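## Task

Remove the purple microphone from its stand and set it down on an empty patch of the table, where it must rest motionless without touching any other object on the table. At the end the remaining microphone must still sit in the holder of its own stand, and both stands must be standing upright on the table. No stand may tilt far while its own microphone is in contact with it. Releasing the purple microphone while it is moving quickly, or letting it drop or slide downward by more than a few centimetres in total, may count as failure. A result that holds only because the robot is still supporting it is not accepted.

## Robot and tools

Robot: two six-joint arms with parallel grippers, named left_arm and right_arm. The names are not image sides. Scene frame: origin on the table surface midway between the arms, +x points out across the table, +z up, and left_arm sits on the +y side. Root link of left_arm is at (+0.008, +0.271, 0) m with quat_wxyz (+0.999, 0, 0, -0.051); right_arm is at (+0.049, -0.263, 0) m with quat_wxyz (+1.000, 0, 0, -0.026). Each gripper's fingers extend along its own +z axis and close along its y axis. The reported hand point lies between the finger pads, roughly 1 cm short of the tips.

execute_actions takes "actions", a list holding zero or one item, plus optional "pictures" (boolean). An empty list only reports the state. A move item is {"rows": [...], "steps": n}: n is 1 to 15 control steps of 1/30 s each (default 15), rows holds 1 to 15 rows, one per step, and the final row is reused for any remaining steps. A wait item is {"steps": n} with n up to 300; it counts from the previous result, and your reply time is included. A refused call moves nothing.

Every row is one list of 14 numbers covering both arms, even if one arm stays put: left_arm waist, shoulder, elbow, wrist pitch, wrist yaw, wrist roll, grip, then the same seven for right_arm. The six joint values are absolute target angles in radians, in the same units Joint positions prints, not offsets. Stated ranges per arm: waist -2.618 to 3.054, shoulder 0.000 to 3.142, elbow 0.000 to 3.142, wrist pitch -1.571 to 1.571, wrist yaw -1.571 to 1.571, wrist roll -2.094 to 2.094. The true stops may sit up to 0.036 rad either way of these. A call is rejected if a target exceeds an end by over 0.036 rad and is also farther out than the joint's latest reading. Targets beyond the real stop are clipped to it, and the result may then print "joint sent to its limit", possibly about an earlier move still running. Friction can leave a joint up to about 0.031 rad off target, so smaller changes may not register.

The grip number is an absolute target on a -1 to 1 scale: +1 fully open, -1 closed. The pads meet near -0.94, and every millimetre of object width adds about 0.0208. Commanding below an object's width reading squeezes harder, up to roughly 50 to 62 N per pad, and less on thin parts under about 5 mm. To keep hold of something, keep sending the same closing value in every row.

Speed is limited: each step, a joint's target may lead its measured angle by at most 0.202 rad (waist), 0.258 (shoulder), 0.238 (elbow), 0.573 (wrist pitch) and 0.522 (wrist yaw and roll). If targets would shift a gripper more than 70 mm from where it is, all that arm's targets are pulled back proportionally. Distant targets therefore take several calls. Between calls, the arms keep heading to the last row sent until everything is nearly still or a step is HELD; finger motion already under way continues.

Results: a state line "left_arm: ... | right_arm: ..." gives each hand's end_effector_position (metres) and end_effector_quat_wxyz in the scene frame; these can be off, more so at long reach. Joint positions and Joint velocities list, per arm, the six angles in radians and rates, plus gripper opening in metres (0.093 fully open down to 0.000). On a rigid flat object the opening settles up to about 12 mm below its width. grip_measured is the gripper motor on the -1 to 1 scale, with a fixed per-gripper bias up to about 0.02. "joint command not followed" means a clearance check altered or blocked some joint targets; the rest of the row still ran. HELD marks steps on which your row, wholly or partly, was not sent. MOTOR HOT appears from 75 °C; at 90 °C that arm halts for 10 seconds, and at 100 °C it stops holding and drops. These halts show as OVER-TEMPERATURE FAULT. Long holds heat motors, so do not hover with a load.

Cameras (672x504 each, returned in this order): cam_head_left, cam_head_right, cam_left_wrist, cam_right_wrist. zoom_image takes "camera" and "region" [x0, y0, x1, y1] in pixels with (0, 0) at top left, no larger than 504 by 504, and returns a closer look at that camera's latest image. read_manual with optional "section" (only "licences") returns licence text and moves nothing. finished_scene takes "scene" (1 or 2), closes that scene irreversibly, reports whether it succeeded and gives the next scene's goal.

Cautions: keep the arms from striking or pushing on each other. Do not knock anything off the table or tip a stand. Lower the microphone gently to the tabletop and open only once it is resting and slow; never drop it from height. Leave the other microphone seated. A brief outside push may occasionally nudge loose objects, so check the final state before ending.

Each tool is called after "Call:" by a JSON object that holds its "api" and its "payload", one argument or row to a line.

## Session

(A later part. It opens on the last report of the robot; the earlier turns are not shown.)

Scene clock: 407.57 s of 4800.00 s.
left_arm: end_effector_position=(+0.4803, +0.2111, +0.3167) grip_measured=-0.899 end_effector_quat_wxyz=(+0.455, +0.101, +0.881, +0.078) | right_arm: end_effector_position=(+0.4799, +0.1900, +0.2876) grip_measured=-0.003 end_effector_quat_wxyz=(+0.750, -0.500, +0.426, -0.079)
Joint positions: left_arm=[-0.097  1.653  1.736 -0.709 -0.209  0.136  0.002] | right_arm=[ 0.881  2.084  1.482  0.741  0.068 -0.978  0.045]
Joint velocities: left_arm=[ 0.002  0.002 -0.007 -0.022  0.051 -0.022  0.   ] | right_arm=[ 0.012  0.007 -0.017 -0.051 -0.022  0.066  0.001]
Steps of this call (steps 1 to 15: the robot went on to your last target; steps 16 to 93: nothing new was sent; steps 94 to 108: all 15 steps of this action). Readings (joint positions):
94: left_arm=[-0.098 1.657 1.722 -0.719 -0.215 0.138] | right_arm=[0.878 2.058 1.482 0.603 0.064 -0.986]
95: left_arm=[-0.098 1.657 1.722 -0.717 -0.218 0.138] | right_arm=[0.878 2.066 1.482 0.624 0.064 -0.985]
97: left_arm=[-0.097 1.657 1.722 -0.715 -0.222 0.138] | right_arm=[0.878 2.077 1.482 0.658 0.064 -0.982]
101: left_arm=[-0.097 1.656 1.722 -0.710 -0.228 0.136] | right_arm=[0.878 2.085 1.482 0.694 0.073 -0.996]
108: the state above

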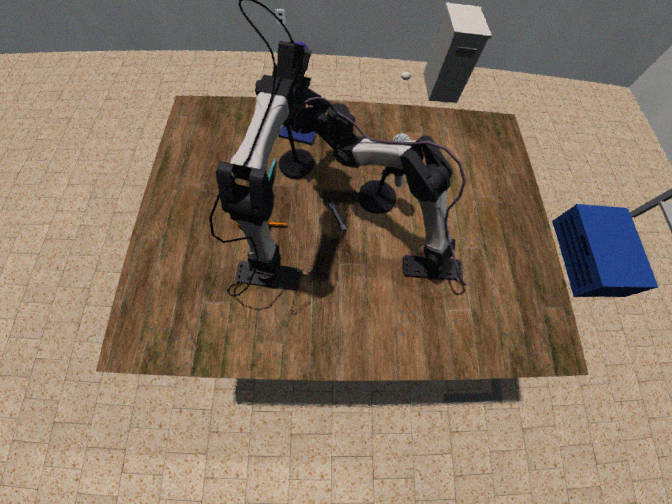

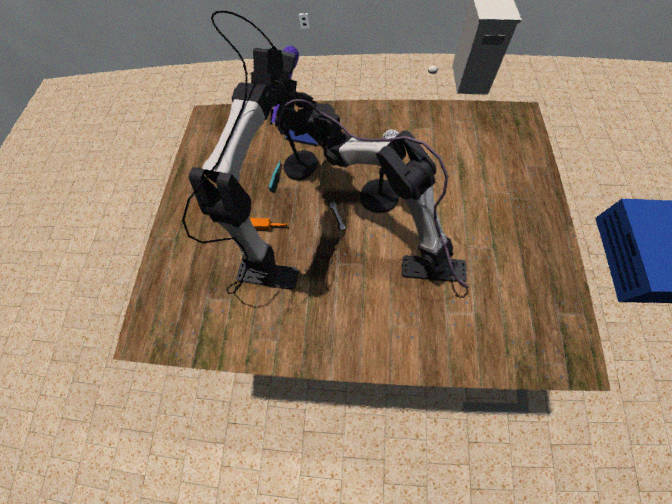

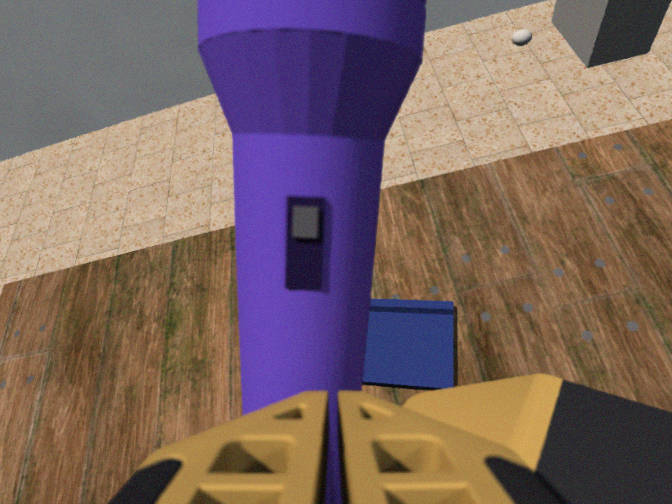

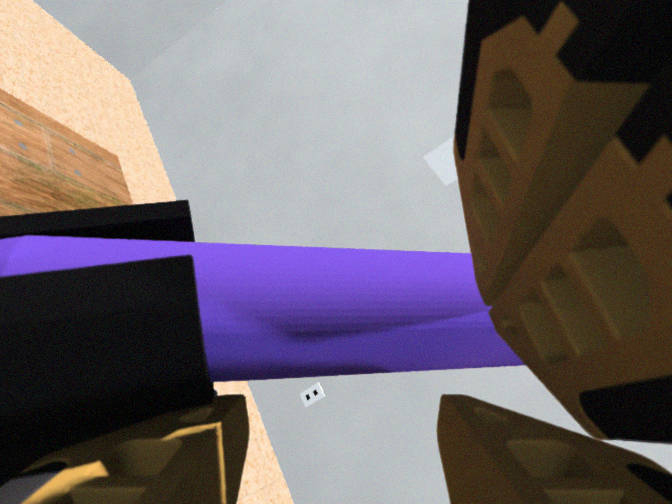

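Call:
{"api": "execute_actions", "payload": {
  "actions": [
    {"rows":[[-0.11,1.64,1.72,-0.72,-0.2,0.14,0.1,0.88,2.05,1.49,0.55,0.05,-0.96,-0.7],[-0.11,1.64,1.72,-0.72,-0.2,0.14,0.1,0.88,2.05,1.49,0.55,0.05,-0.96,-0.7],[-0.11,1.64,1.72,-0.72,-0.2,0.14,0.1,0.88,2.05,1.49,0.55,0.05,-0.96,-0.7],[-0.11,1.64,1.72,-0.72,-0.2,0.14,0.1,0.88,2.05,1.49,0.55,0.05,-0.96,-0.7],[-0.11,1.64,1.72,-0.72,-0.2,0.14,0.1,0.88,2.05,1.49,0.55,0.05,-0.96,-0.7],[-0.11,1.64,1.72,-0.72,-0.2,0.14,0.1,0.88,2.05,1.49,0.55,0.05,-0.96,-0.7],[-0.11,1.74,1.73,-0.80,-0.2,0.14,0.1,0.88,2.05,1.49,0.55,0.05,-0.96,-0.7]],"steps":15}
  ]
}}

Call:
{"api": "execute_actions", "payload": {
  "actions": [
    {"steps":15}
  ]
}}

Scene clock: 409.93 s of 4800.00 s.
left_arm: end_effector_position=(+0.4883, +0.2066, +0.2905) grip_measured=+0.099 end_effector_quat_wxyz=(+0.427, +0.109, +0.894, +0.079) | right_arm: end_effector_position=(+0.4798, +0.1872, +0.2617) grip_measured=-0.700 end_effector_quat_wxyz=(+0.698, -0.544, +0.460, -0.075)
Joint positions: left_arm=[-0.102  1.706  1.736 -0.719 -0.206  0.137  0.05 ] | right_arm=[ 0.877  2.054  1.482  0.558  0.062 -0.974  0.012]
Joint velocities: left_arm=[-0.017 -0.007 -0.007 -0.081 -0.037  0.051  0.   ] | right_arm=[ 0.002 -0.002 -0.012 -0.066  0.007  0.066  0.001]
Steps of this call (steps 1 to 15: the robot went on to your last target; steps 16 to 56: nothing new was sent; steps 57 to 71: all 15 steps of this action). Readings (joint positions):
57: left_arm=[-0.098 1.653 1.736 -0.709 -0.206 0.136] | right_arm=[0.881 2.080 1.482 0.718 0.065 -0.974]
58: left_arm=[-0.098 1.653 1.736 -0.709 -0.208 0.137] | right_arm=[0.881 2.073 1.482 0.684 0.062 -0.972]
60: left_arm=[-0.099 1.653 1.736 -0.710 -0.208 0.137] | right_arm=[0.880 2.065 1.482 0.636 0.063 -0.969]
64: left_arm=[-0.102 1.666 1.736 -0.718 -0.207 0.137] | right_arm=[0.877 2.054 1.482 0.602 0.063 -0.970]
71: the state above

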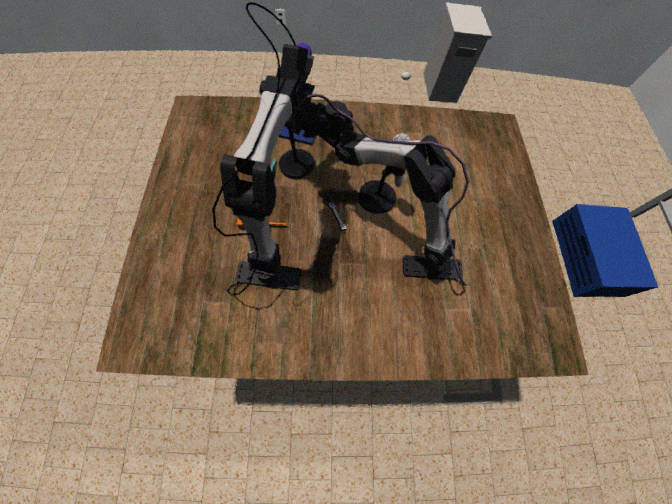

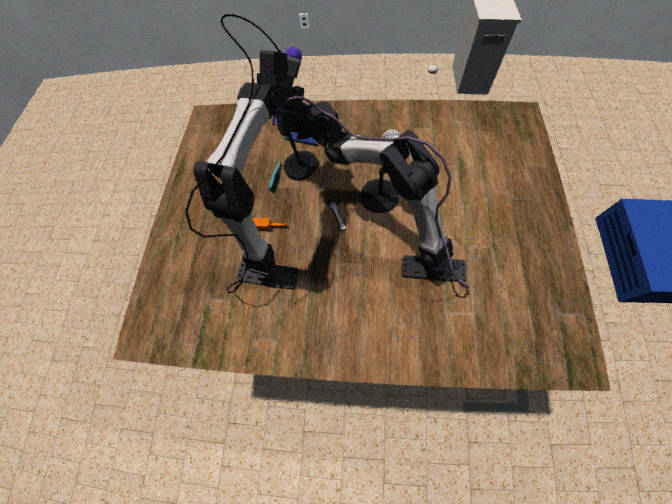

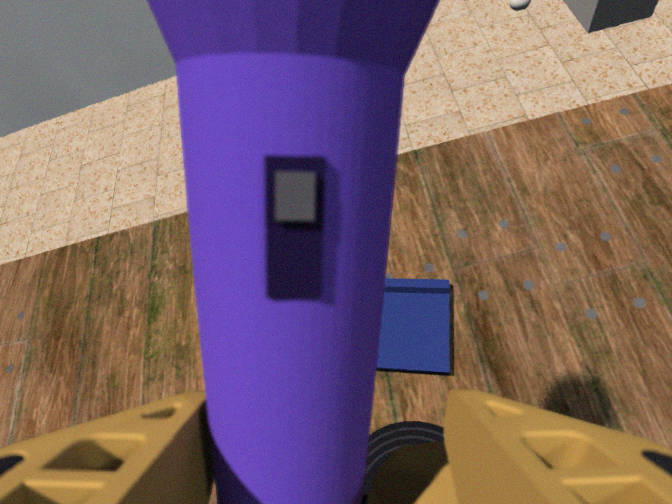

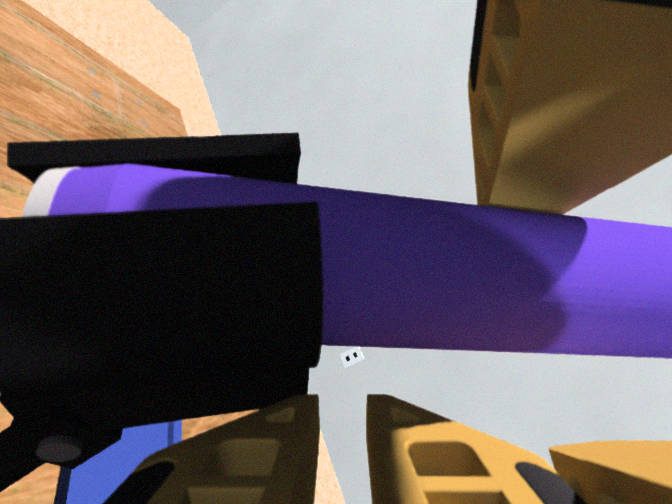

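Scene clock: 410.43 s of 4800.00 s.
left_arm: end_effector_position=(+0.4883, +0.2066, +0.2905) grip_measured=+0.099 end_effector_quat_wxyz=(+0.427, +0.109, +0.894, +0.079) | right_arm: end_effector_position=(+0.4798, +0.1872, +0.2616) grip_measured=-0.700 end_effector_quat_wxyz=(+0.698, -0.543, +0.460, -0.074)
Joint positions: left_arm=[-0.102  1.706  1.736 -0.719 -0.206  0.136  0.05 ] | right_arm=[ 0.877  2.054  1.482  0.558  0.062 -0.973  0.012]
Joint velocities: left_arm=[ 0.002 -0.017 -0.002  0.022  0.007 -0.051  0.   ] | right_arm=[-0.022  0.012 -0.012 -0.007 -0.037  0.066  0.   ]
Steps of this call (steps 1 to 15: the robot went on to your last target). Readings (joint positions):
1: left_arm=[-0.102 1.706 1.736 -0.719 -0.206 0.137] | right_arm=[0.877 2.054 1.482 0.558 0.062 -0.974]
2: left_arm=[-0.102 1.706 1.736 -0.719 -0.206 0.137] | right_arm=[0.877 2.054 1.482 0.558 0.062 -0.973]
4: left_arm=[-0.102 1.706 1.736 -0.719 -0.206 0.137] | right_arm=[0.877 2.054 1.482 0.558 0.062 -0.973]
8: left_arm=[-0.102 1.706 1.736 -0.719 -0.206 0.136] | right_arm=[0.877 2.054 1.482 0.558 0.062 -0.973]
15: the state above
All arms were judged still, so your last target was given up. Only a new action makes them travel on or press farther. Fingers that are still opening or closing keep moving.

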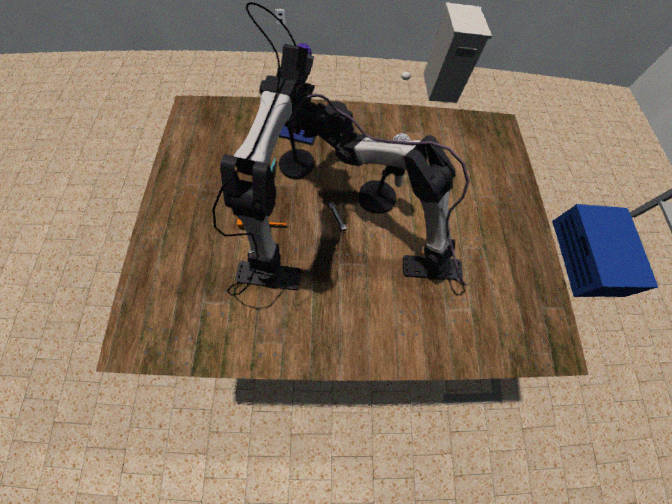

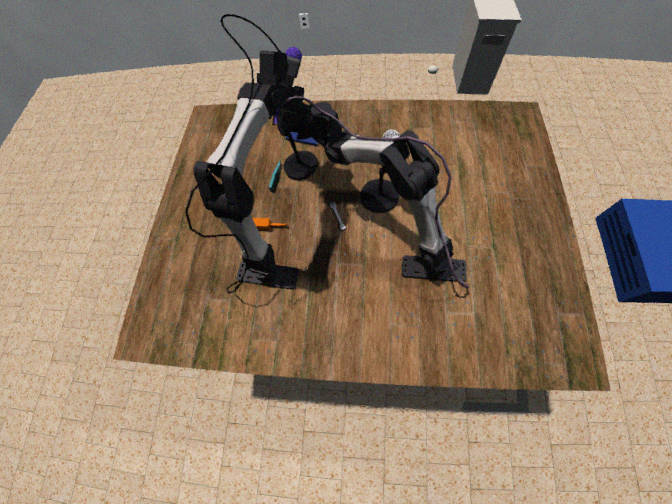

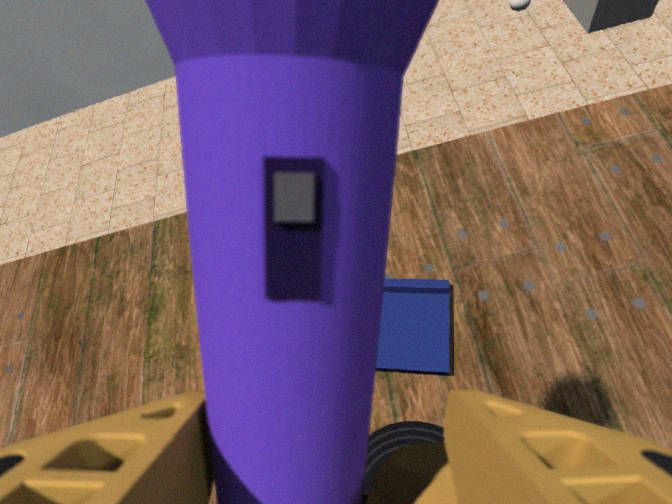

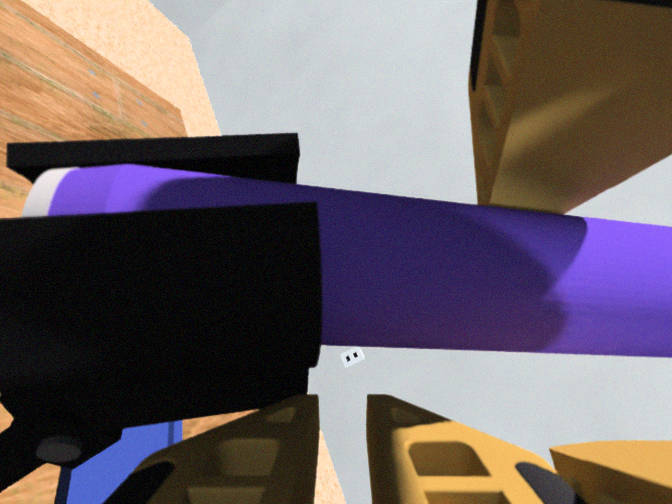

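Call:
{"api": "execute_actions", "payload": {
  "actions": [
    {"rows":[[-0.11,1.71,1.74,-0.73,-0.2,0.14,-0.9,0.86,2.05,1.49,0.55,0.05,-0.96,-0.8],[-0.11,1.71,1.74,-0.73,-0.2,0.14,-0.9,0.86,2.05,1.49,0.55,0.05,-0.96,-0.8],[-0.11,1.71,1.74,-0.73,-0.2,0.14,-0.9,0.86,2.05,1.49,0.55,0.05,-0.96,-0.8],[-0.11,1.71,1.74,-0.73,-0.2,0.14,-0.9,0.86,2.05,1.49,0.55,0.05,-0.96,-0.8],[-0.11,1.71,1.74,-0.73,-0.2,0.14,-0.9,0.86,2.05,1.49,0.55,0.05,-0.96,-0.8],[-0.11,1.71,1.74,-0.73,-0.2,0.14,-0.9,0.86,2.05,1.49,0.55,0.05,-0.96,-0.8],[-0.11,1.71,1.74,-0.73,-0.2,0.14,-0.9,0.86,2.05,1.49,0.55,0.05,-0.96,-0.8],[-0.11,1.71,1.74,-0.73,-0.2,0.14,-0.9,0.86,2.07,1.49,0.70,0.05,-0.96,-0.8]],"steps":15}
  ]
}}

Scene clock: 414.60 s of 4800.00 s.
left_arm: end_effector_position=(+0.4912, +0.2102, +0.2944) grip_measured=-0.443 end_effector_quat_wxyz=(+0.435, +0.102, +0.890, +0.087) | right_arm: end_effector_position=(+0.4849, +0.1856, +0.2639) grip_measured=-0.799 end_effector_quat_wxyz=(+0.709, -0.535, +0.453, -0.080)
Joint positions: left_arm=[-0.101  1.706  1.736 -0.701 -0.226  0.135  0.024] | right_arm=[ 0.868  2.069  1.482  0.606  0.059 -0.982  0.007]
Joint velocities: left_arm=[-0.007 -0.022 -0.007 -0.022 -0.007 -0.051 -0.   ] | right_arm=[-0.012  0.012 -0.002  0.037 -0.095 -0.095 -0.   ]
Steps of this call (steps 1 to 90: nothing new was sent; then 0.67 s passed at rest; steps 91 to 105: all 15 steps of this action). Readings (joint positions):
91: left_arm=[-0.102 1.706 1.736 -0.716 -0.211 0.137] | right_arm=[0.876 2.054 1.482 0.557 0.062 -0.973]
92: left_arm=[-0.101 1.706 1.736 -0.709 -0.219 0.138] | right_arm=[0.872 2.054 1.482 0.552 0.065 -0.973]
94: left_arm=[-0.101 1.706 1.736 -0.701 -0.219 0.137] | right_arm=[0.868 2.054 1.482 0.550 0.061 -0.976]
98: left_arm=[-0.101 1.706 1.736 -0.701 -0.219 0.135] | right_arm=[0.868 2.054 1.482 0.561 0.059 -0.977]
105: the state above

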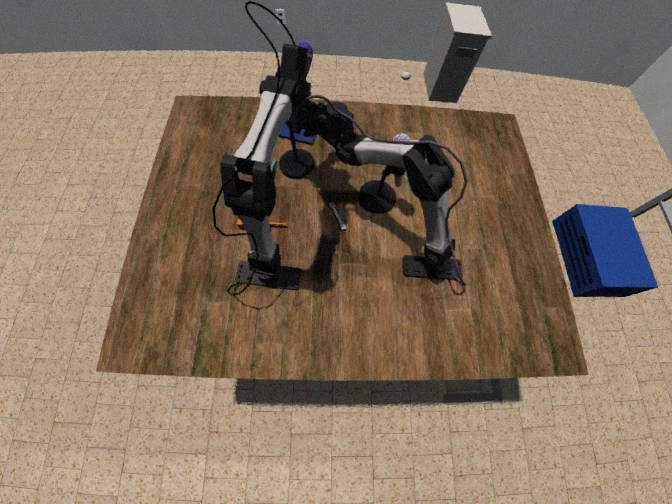

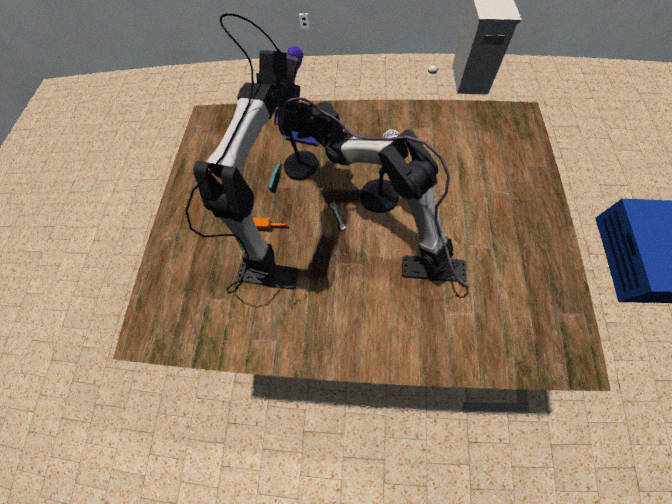

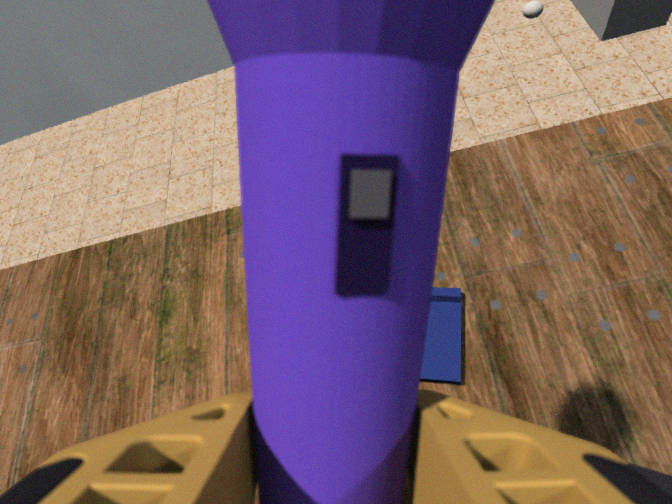

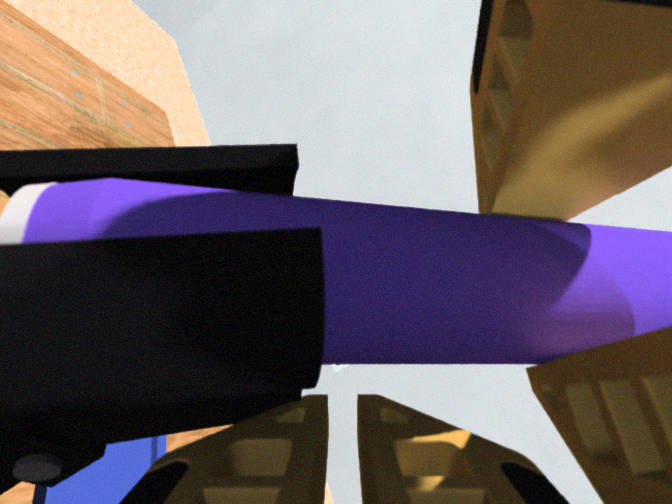

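Call:
{"api": "execute_actions", "payload": {
  "actions": [
    {"rows":[[-0.11,1.71,1.74,-0.71,-0.22,0.14,-0.9,0.82,2.07,1.49,0.62,0.08,-0.96,-0.9],[-0.11,1.71,1.74,-0.71,-0.22,0.14,-0.9,0.82,2.07,1.49,0.62,0.08,-0.96,-0.9],[-0.11,1.71,1.74,-0.71,-0.22,0.14,-0.9,0.82,2.07,1.49,0.62,0.08,-0.96,-0.9],[-0.11,1.71,1.74,-0.71,-0.22,0.14,-0.9,0.82,2.07,1.49,0.62,0.08,-0.96,-0.9],[-0.11,1.71,1.74,-0.71,-0.22,0.14,-0.9,0.82,2.07,1.49,0.62,0.08,-0.96,-0.9],[-0.11,1.71,1.74,-0.71,-0.22,0.14,-0.9,0.82,2.08,1.49,0.74,0.08,-0.96,-0.9]],"steps":15}
  ]
}}

Scene clock: 418.13 s of 4800.00 s.
left_arm: end_effector_position=(+0.4942, +0.2070, +0.2950) grip_measured=-0.443 end_effector_quat_wxyz=(+0.441, +0.102, +0.888, +0.083) | right_arm: end_effector_position=(+0.4915, +0.1818, +0.2657) grip_measured=-0.898 end_effector_quat_wxyz=(+0.718, -0.531, +0.440, -0.089)
Joint positions: left_arm=[-0.104  1.711  1.736 -0.684 -0.221  0.132  0.024] | right_arm=[ 0.852  2.084  1.482  0.65   0.044 -1.004  0.002]
Joint velocities: left_arm=[ 0.012 -0.022 -0.002  0.037 -0.022 -0.066 -0.001] | right_arm=[ 0.017  0.017  0.002  0.007 -0.081 -0.051  0.001]
Steps of this call (steps 1 to 15: the robot went on to your last target; steps 16 to 91: nothing new was sent; steps 92 to 106: all 15 steps of this action). Readings (joint positions):
92: left_arm=[-0.101 1.706 1.736 -0.700 -0.227 0.135] | right_arm=[0.864 2.071 1.482 0.606 0.059 -0.984]
93: left_arm=[-0.101 1.707 1.736 -0.696 -0.224 0.134] | right_arm=[0.862 2.071 1.482 0.604 0.054 -0.986]
95: left_arm=[-0.103 1.710 1.736 -0.689 -0.222 0.132] | right_arm=[0.856 2.071 1.482 0.603 0.048 -0.990]
99: left_arm=[-0.104 1.711 1.736 -0.685 -0.221 0.132] | right_arm=[0.853 2.078 1.482 0.631 0.044 -0.998]
106: the state above

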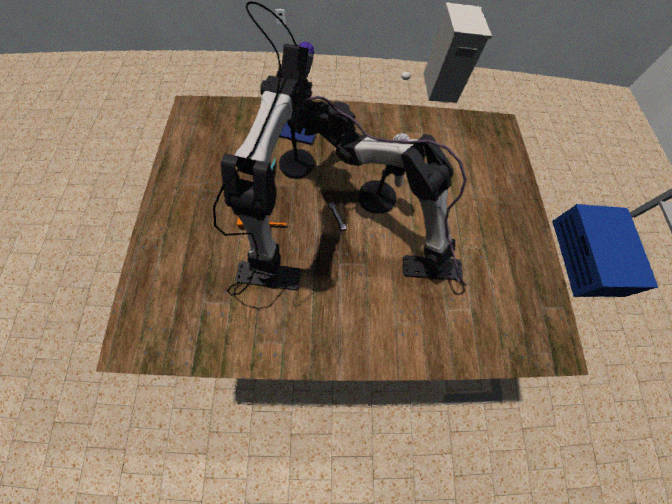

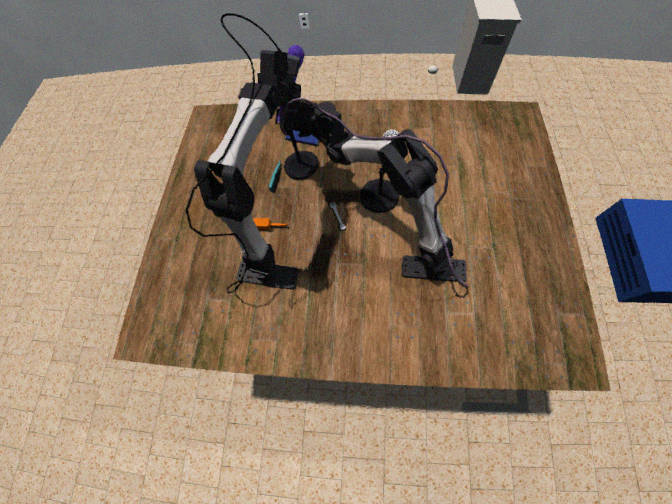

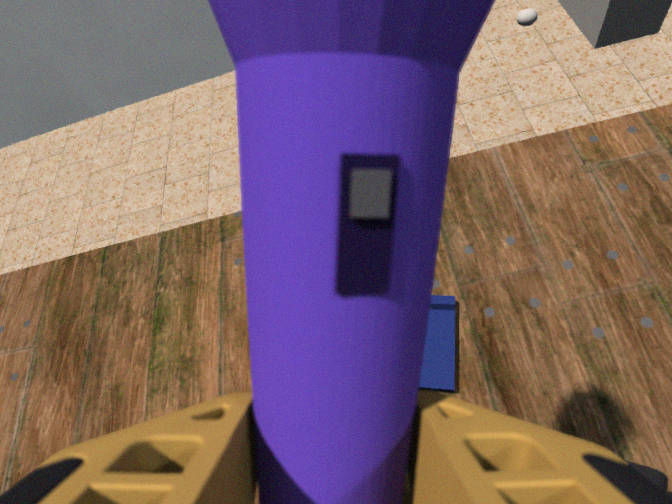

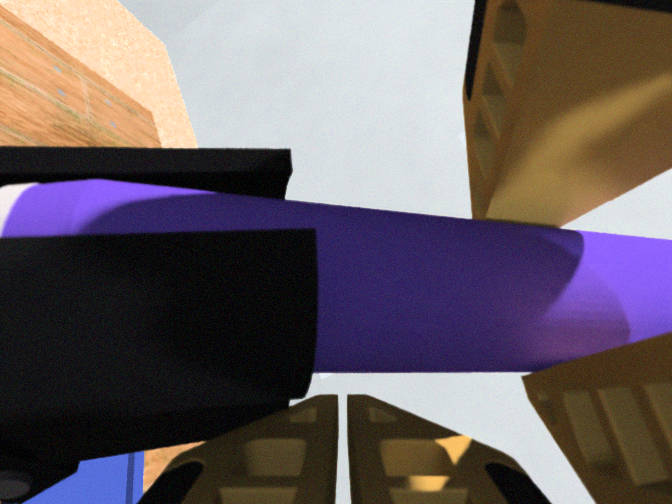

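Tips right of the edge. Raise and spread.

Call:
{"api": "execute_actions", "payload": {
  "actions": [
    {"rows":[[-0.11,1.71,1.74,-0.70,-0.22,0.14,-0.9,0.83,2.10,1.49,0.80,0.06,-0.98,-0.9],[-0.11,1.71,1.74,-0.70,-0.22,0.14,-0.9,0.83,2.10,1.49,0.80,0.06,-0.98,-0.9],[-0.11,1.71,1.74,-0.70,-0.22,0.14,-0.9,0.83,2.10,1.49,0.80,0.06,-0.98,-0.9],[-0.11,1.71,1.74,-0.70,-0.22,0.14,-0.9,0.83,2.10,1.49,0.80,0.06,-0.98,-0.9],[-0.11,1.71,1.74,-0.70,-0.22,0.14,-0.9,0.83,2.10,1.49,0.80,0.06,-0.98,-0.9],[-0.11,1.71,1.74,-0.70,-0.22,0.14,-0.9,0.83,2.10,1.49,0.80,0.06,-0.98,-0.9],[-0.11,1.71,1.74,-0.70,-0.22,0.14,-0.9,0.84,2.10,1.49,0.80,0.06,-0.98,-0.6],[-0.11,1.71,1.74,-0.70,-0.22,0.14,-0.9,0.84,2.10,1.49,0.80,0.06,-0.98,-0.6],[-0.11,1.71,1.74,-0.70,-0.22,0.14,-0.9,0.85,2.10,1.49,0.80,0.06,-0.98,-0.3],[-0.11,1.71,1.74,-0.70,-0.22,0.14,-0.9,0.85,2.10,1.49,0.80,0.06,-0.98,-0.3],[-0.11,1.72,1.76,-0.71,-0.22,0.14,-0.9,0.86,2.10,1.49,0.80,0.06,-0.98,0.0]],"steps":15}
  ]
}}

Scene clock: 422.07 s of 4800.00 s.
left_arm: end_effector_position=(+0.4992, +0.2050, +0.3126) grip_measured=-0.443 end_effector_quat_wxyz=(+0.467, +0.092, +0.876, +0.077) | right_arm: end_effector_position=(+0.4953, +0.1796, +0.2752) grip_measured=-0.003 end_effector_quat_wxyz=(+0.741, -0.504, +0.433, -0.097)
Joint positions: left_arm=[-0.106  1.706  1.756 -0.651 -0.221  0.119  0.024] | right_arm=[ 0.852  2.104  1.482  0.739  0.069 -1.     0.045]
Joint velocities: left_arm=[-0.017  0.007  0.007  0.125 -0.051 -0.022 -0.001] | right_arm=[ 0.012 -0.012  0.007  0.022 -0.037  0.11   0.001]
Steps of this call (steps 1 to 15: the robot went on to your last target; steps 16 to 100: nothing new was sent; then 0.10 s passed at rest; steps 101 to 115: all 15 steps of this action). Readings (joint positions):
101: left_arm=[-0.104 1.711 1.736 -0.684 -0.221 0.132] | right_arm=[0.852 2.087 1.482 0.660 0.043 -1.008]
102: left_arm=[-0.104 1.711 1.736 -0.684 -0.221 0.132] | right_arm=[0.852 2.092 1.482 0.674 0.043 -1.010]
104: left_arm=[-0.104 1.711 1.736 -0.684 -0.224 0.132] | right_arm=[0.852 2.099 1.482 0.694 0.043 -1.010]
108: left_arm=[-0.104 1.711 1.736 -0.681 -0.227 0.128] | right_arm=[0.851 2.103 1.482 0.716 0.049 -1.025]
115: the state above

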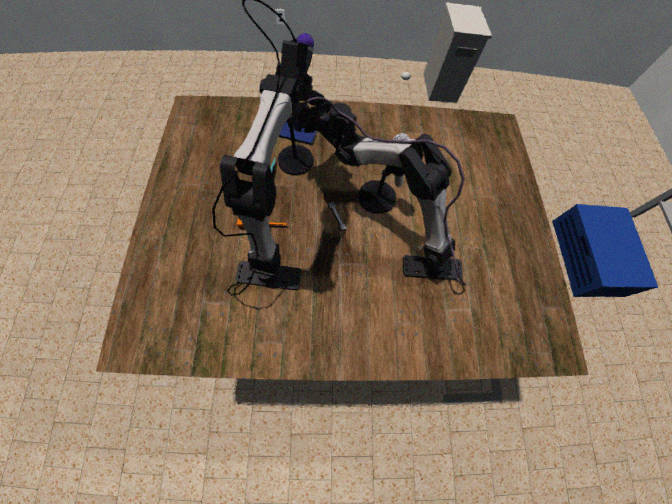

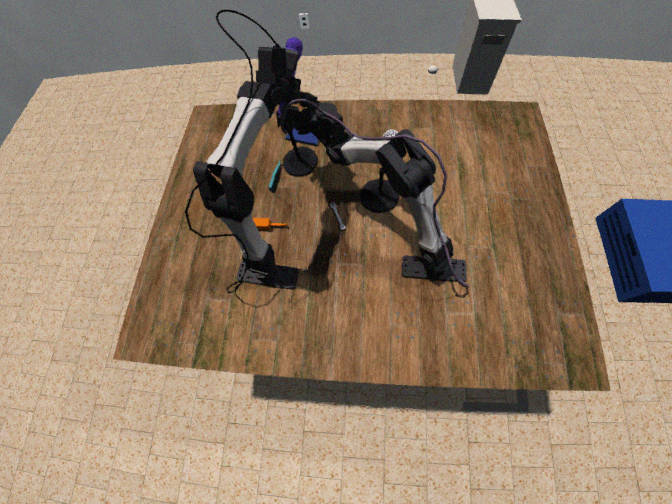

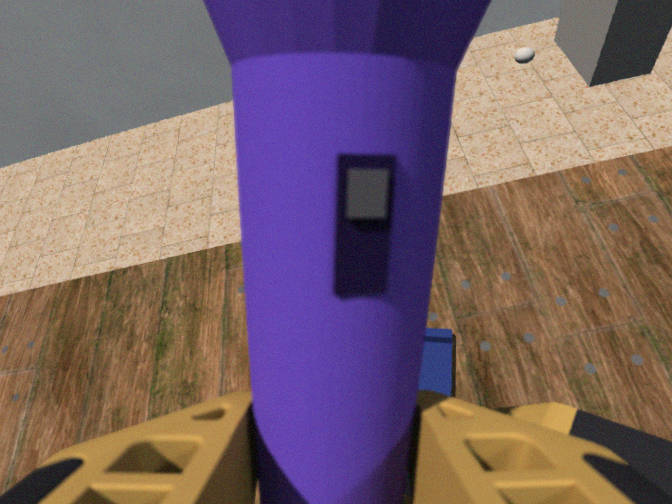

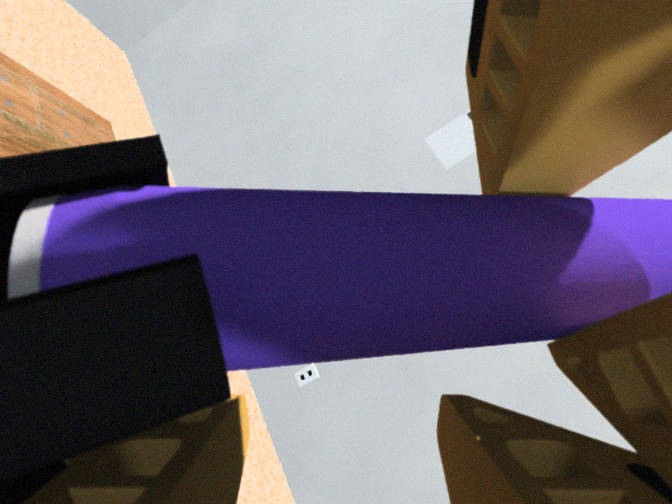

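Big progress: tail now at x≈20, edge 200; ~2.5 cm left.

Call:
{"api": "execute_actions", "payload": {
  "actions": [
    {"rows":[[-0.11,1.74,1.82,-0.70,-0.22,0.13,-0.9,0.86,2.10,1.49,0.76,0.06,-0.98,0.3],[-0.11,1.74,1.82,-0.70,-0.22,0.13,-0.9,0.86,2.10,1.49,0.76,0.06,-0.98,0.3],[-0.11,1.74,1.82,-0.70,-0.22,0.13,-0.9,0.86,2.10,1.49,0.76,0.06,-0.98,0.3],[-0.11,1.74,1.82,-0.70,-0.22,0.13,-0.9,0.86,2.10,1.49,0.76,0.06,-0.98,0.3],[-0.11,1.74,1.82,-0.70,-0.22,0.13,-0.9,0.86,2.10,1.49,0.76,0.06,-0.98,0.3],[-0.11,1.77,1.89,-0.72,-0.22,0.13,-0.9,0.86,2.10,1.49,0.76,0.06,-0.98,0.65]],"steps":15}
  ]
}}

Scene clock: 425.10 s of 4800.00 s.
left_arm: end_effector_position=(+0.5070, +0.2053, +0.3114) grip_measured=-0.443 end_effector_quat_wxyz=(+0.449, +0.095, +0.884, +0.083) | right_arm: end_effector_position=(+0.4997, +0.1734, +0.2818) grip_measured=+0.647 end_effector_quat_wxyz=(+0.749, -0.485, +0.441, -0.101)
Joint positions: left_arm=[-0.105  1.769  1.858 -0.73  -0.228  0.122  0.024] | right_arm=[ 0.847  2.102  1.482  0.762  0.094 -0.981  0.076]
Joint velocities: left_arm=[ 0.007 -0.002  0.007 -0.066 -0.037 -0.051  0.   ] | right_arm=[ 0.012  0.002  0.037 -0.022 -0.022 -0.022 -0.   ]
Steps of this call (steps 1 to 30: the robot went on to your last target; steps 31 to 76: nothing new was sent; steps 77 to 91: all 15 steps of this action). Readings (joint positions):
77: left_arm=[-0.106 1.709 1.765 -0.660 -0.221 0.121] | right_arm=[0.852 2.104 1.482 0.747 0.071 -0.981]
78: left_arm=[-0.106 1.716 1.778 -0.671 -0.224 0.121] | right_arm=[0.851 2.103 1.482 0.752 0.075 -0.981]
80: left_arm=[-0.106 1.726 1.789 -0.679 -0.224 0.121] | right_arm=[0.851 2.103 1.482 0.753 0.080 -0.981]
84: left_arm=[-0.105 1.756 1.841 -0.718 -0.229 0.122] | right_arm=[0.848 2.102 1.482 0.761 0.089 -0.981]
91: the state above

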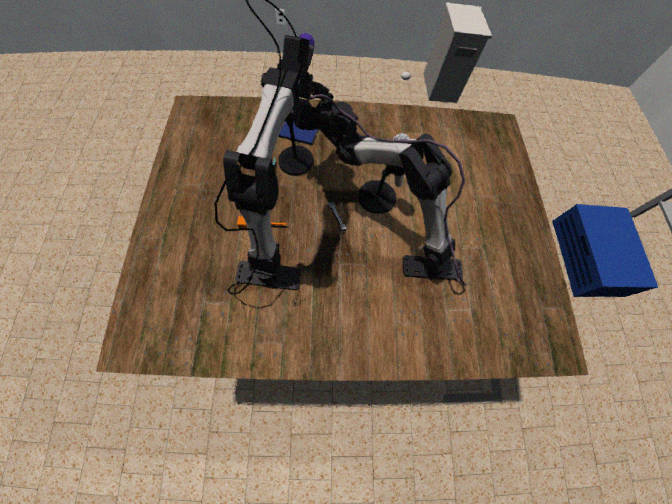

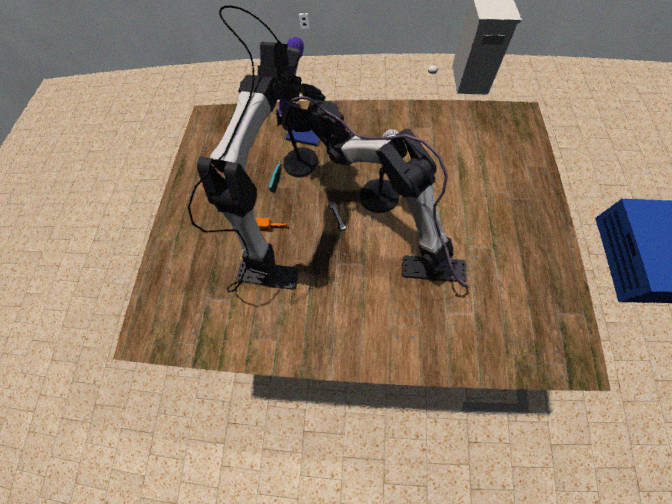

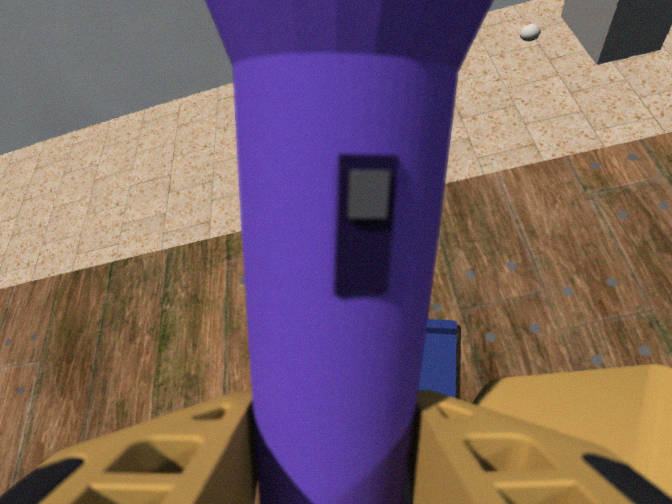

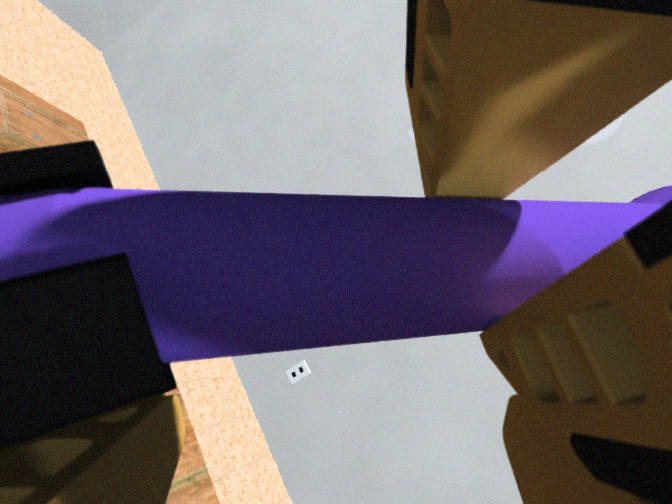

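Finish opening and lift/pull.

Call:
{"api": "execute_actions", "payload": {
  "actions": [
    {"rows":[[-0.11,1.79,1.94,-0.72,-0.22,0.13,-0.9,0.86,2.10,1.49,0.76,0.06,-0.98,1.0],[-0.11,1.79,1.94,-0.72,-0.22,0.13,-0.9,0.86,2.10,1.49,0.76,0.06,-0.98,1.0],[-0.11,1.79,1.94,-0.72,-0.22,0.13,-0.9,0.86,2.10,1.49,0.76,0.06,-0.98,1.0],[-0.11,1.79,1.94,-0.72,-0.22,0.13,-0.9,0.86,2.10,1.49,0.76,0.06,-0.98,1.0],[-0.11,1.79,1.94,-0.72,-0.22,0.13,-0.9,0.86,2.10,1.49,0.76,0.06,-0.98,1.0],[-0.11,1.83,2.04,-0.72,-0.22,0.13,-0.9,0.90,2.10,1.49,0.76,0.0,-0.98,1.0]],"steps":15}
  ]
}}

Scene clock: 428.40 s of 4800.00 s.
left_arm: end_effector_position=(+0.5160, +0.2090, +0.3178) grip_measured=-0.443 end_effector_quat_wxyz=(+0.438, +0.094, +0.889, +0.095) | right_arm: end_effector_position=(+0.4959, +0.1762, +0.2854) grip_measured=+0.999 end_effector_quat_wxyz=(+0.753, -0.484, +0.435, -0.100)
Joint positions: left_arm=[-0.1    1.838  1.989 -0.816 -0.247  0.131  0.024] | right_arm=[ 0.855  2.1    1.482  0.772  0.096 -0.985  0.093]
Joint velocities: left_arm=[ 0.007  0.002 -0.007 -0.051  0.022  0.051  0.001] | right_arm=[ 0.007  0.012  0.007 -0.051 -0.007  0.051  0.001]
Steps of this call (steps 1 to 15: the robot went on to your last target; steps 16 to 84: nothing new was sent; steps 85 to 99: all 15 steps of this action). Readings (joint positions):
85: left_arm=[-0.105 1.773 1.868 -0.737 -0.229 0.123] | right_arm=[0.847 2.102 1.482 0.764 0.095 -0.981]
86: left_arm=[-0.104 1.780 1.881 -0.747 -0.232 0.124] | right_arm=[0.845 2.101 1.482 0.771 0.099 -0.982]
88: left_arm=[-0.104 1.790 1.893 -0.756 -0.232 0.124] | right_arm=[0.843 2.100 1.482 0.772 0.099 -0.982]
92: left_arm=[-0.103 1.829 1.966 -0.797 -0.238 0.128] | right_arm=[0.849 2.100 1.482 0.772 0.096 -0.987]
99: the state above

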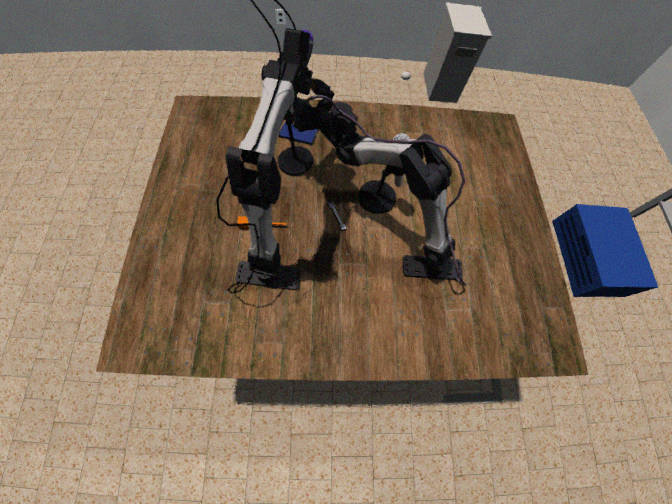

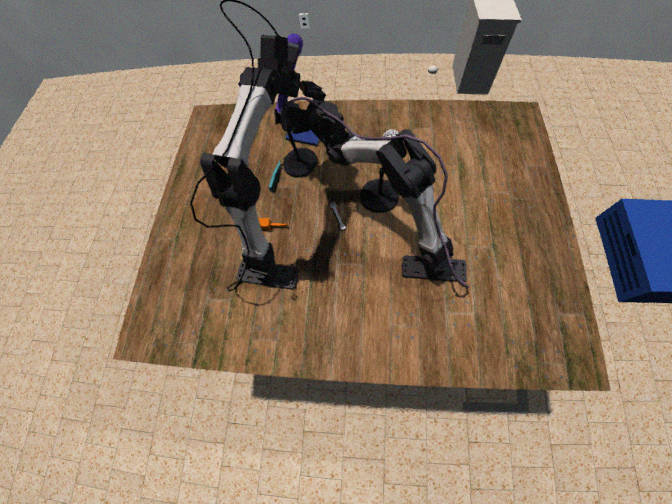

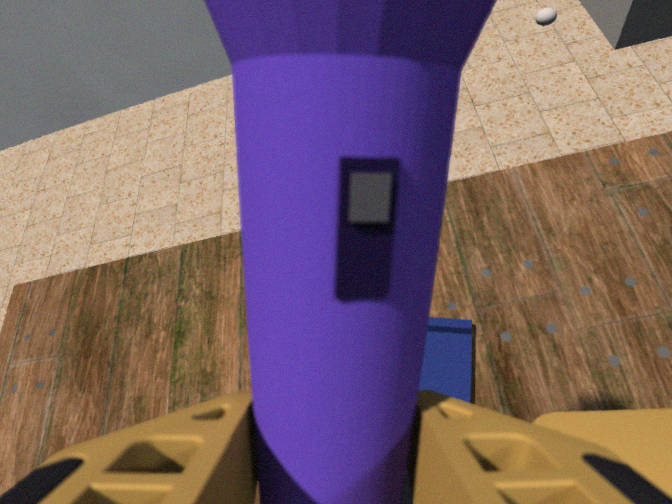

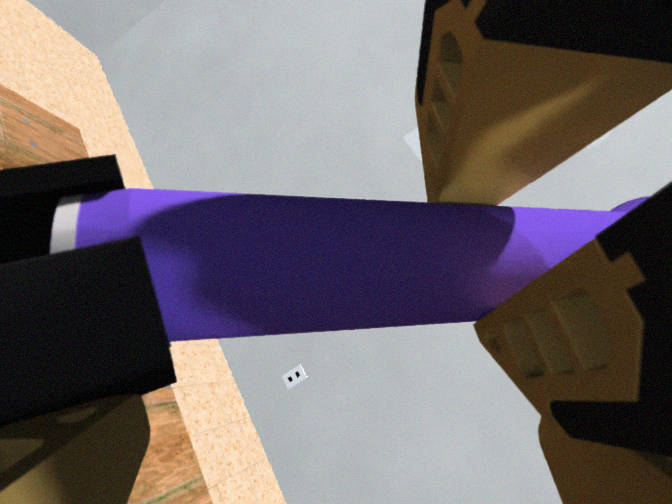

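Call:
{"api": "execute_actions", "payload": {
  "actions": [
    {"rows":[[-0.11,1.88,2.16,-0.78,-0.22,0.13,-0.9,0.90,2.10,1.49,0.80,0.0,-0.98,1.0]],"steps":15}
  ]
}}

Scene clock: 430.23 s of 4800.00 s.
left_arm: end_effector_position=(+0.5302, +0.2017, +0.3508) grip_measured=-0.443 end_effector_quat_wxyz=(+0.475, +0.095, +0.871, +0.083) | right_arm: end_effector_position=(+0.4756, +0.1957, +0.2894) grip_measured=+1.000 end_effector_quat_wxyz=(+0.761, -0.498, +0.409, -0.071)
Joint positions: left_arm=[-0.102  1.89   2.134 -0.826 -0.226  0.136  0.024] | right_arm=[ 0.885  2.1    1.482  0.789  0.042 -0.984  0.093]
Joint velocities: left_arm=[-0.007 -0.002 -0.007  0.066 -0.007  0.007 -0.   ] | right_arm=[-0.002 -0.007 -0.002 -0.007 -0.125  0.051 -0.   ]
Steps of this call (steps 1 to 15: the robot went on to your last target; steps 16 to 40: nothing new was sent; steps 41 to 55: all 15 steps of this action). Readings (joint positions):
41: left_arm=[-0.100 1.850 2.016 -0.838 -0.248 0.131] | right_arm=[0.855 2.100 1.482 0.776 0.094 -0.984]
42: left_arm=[-0.100 1.868 2.053 -0.857 -0.249 0.132] | right_arm=[0.856 2.100 1.482 0.777 0.094 -0.984]
44: left_arm=[-0.100 1.889 2.098 -0.855 -0.251 0.136] | right_arm=[0.857 2.100 1.482 0.779 0.088 -0.983]
48: left_arm=[-0.101 1.890 2.131 -0.834 -0.236 0.136] | right_arm=[0.874 2.100 1.482 0.787 0.062 -0.983]
55: the state above

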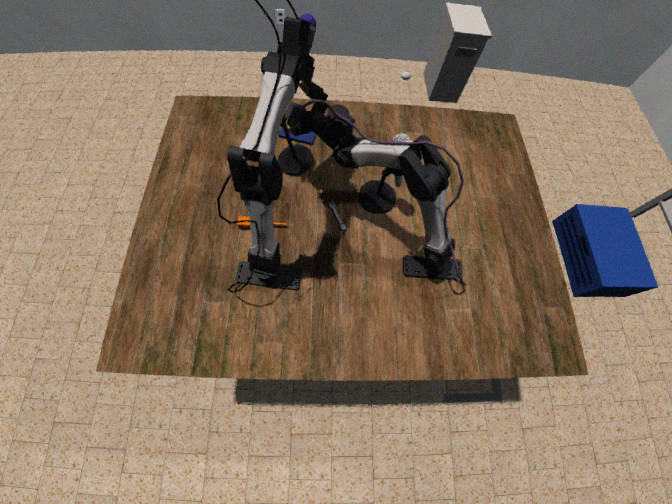

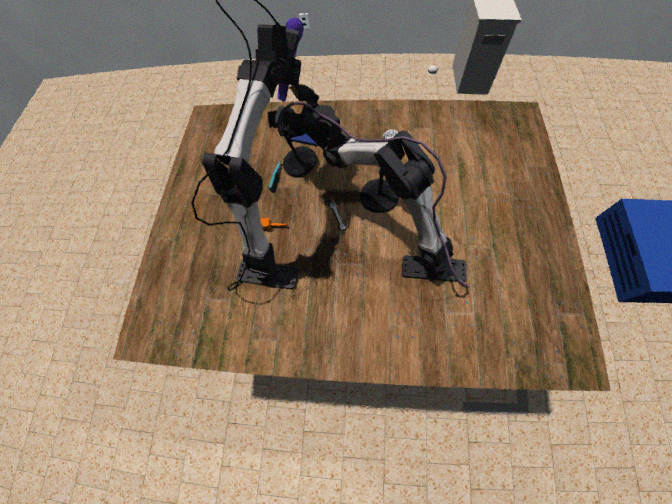

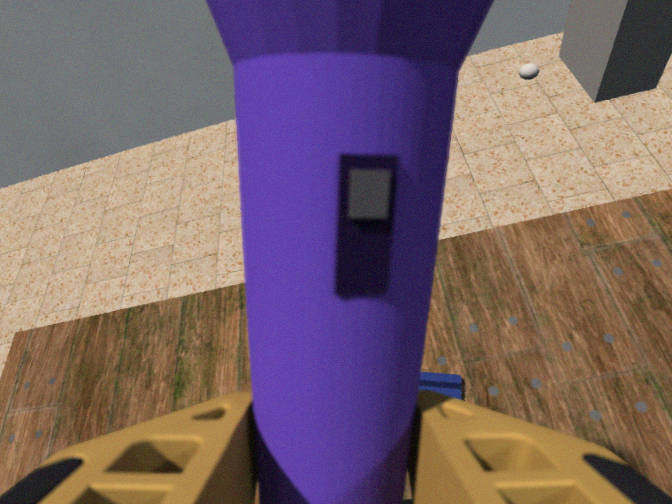

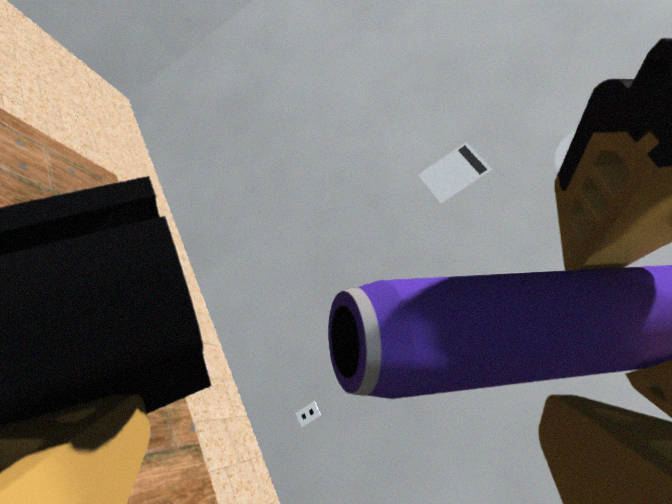

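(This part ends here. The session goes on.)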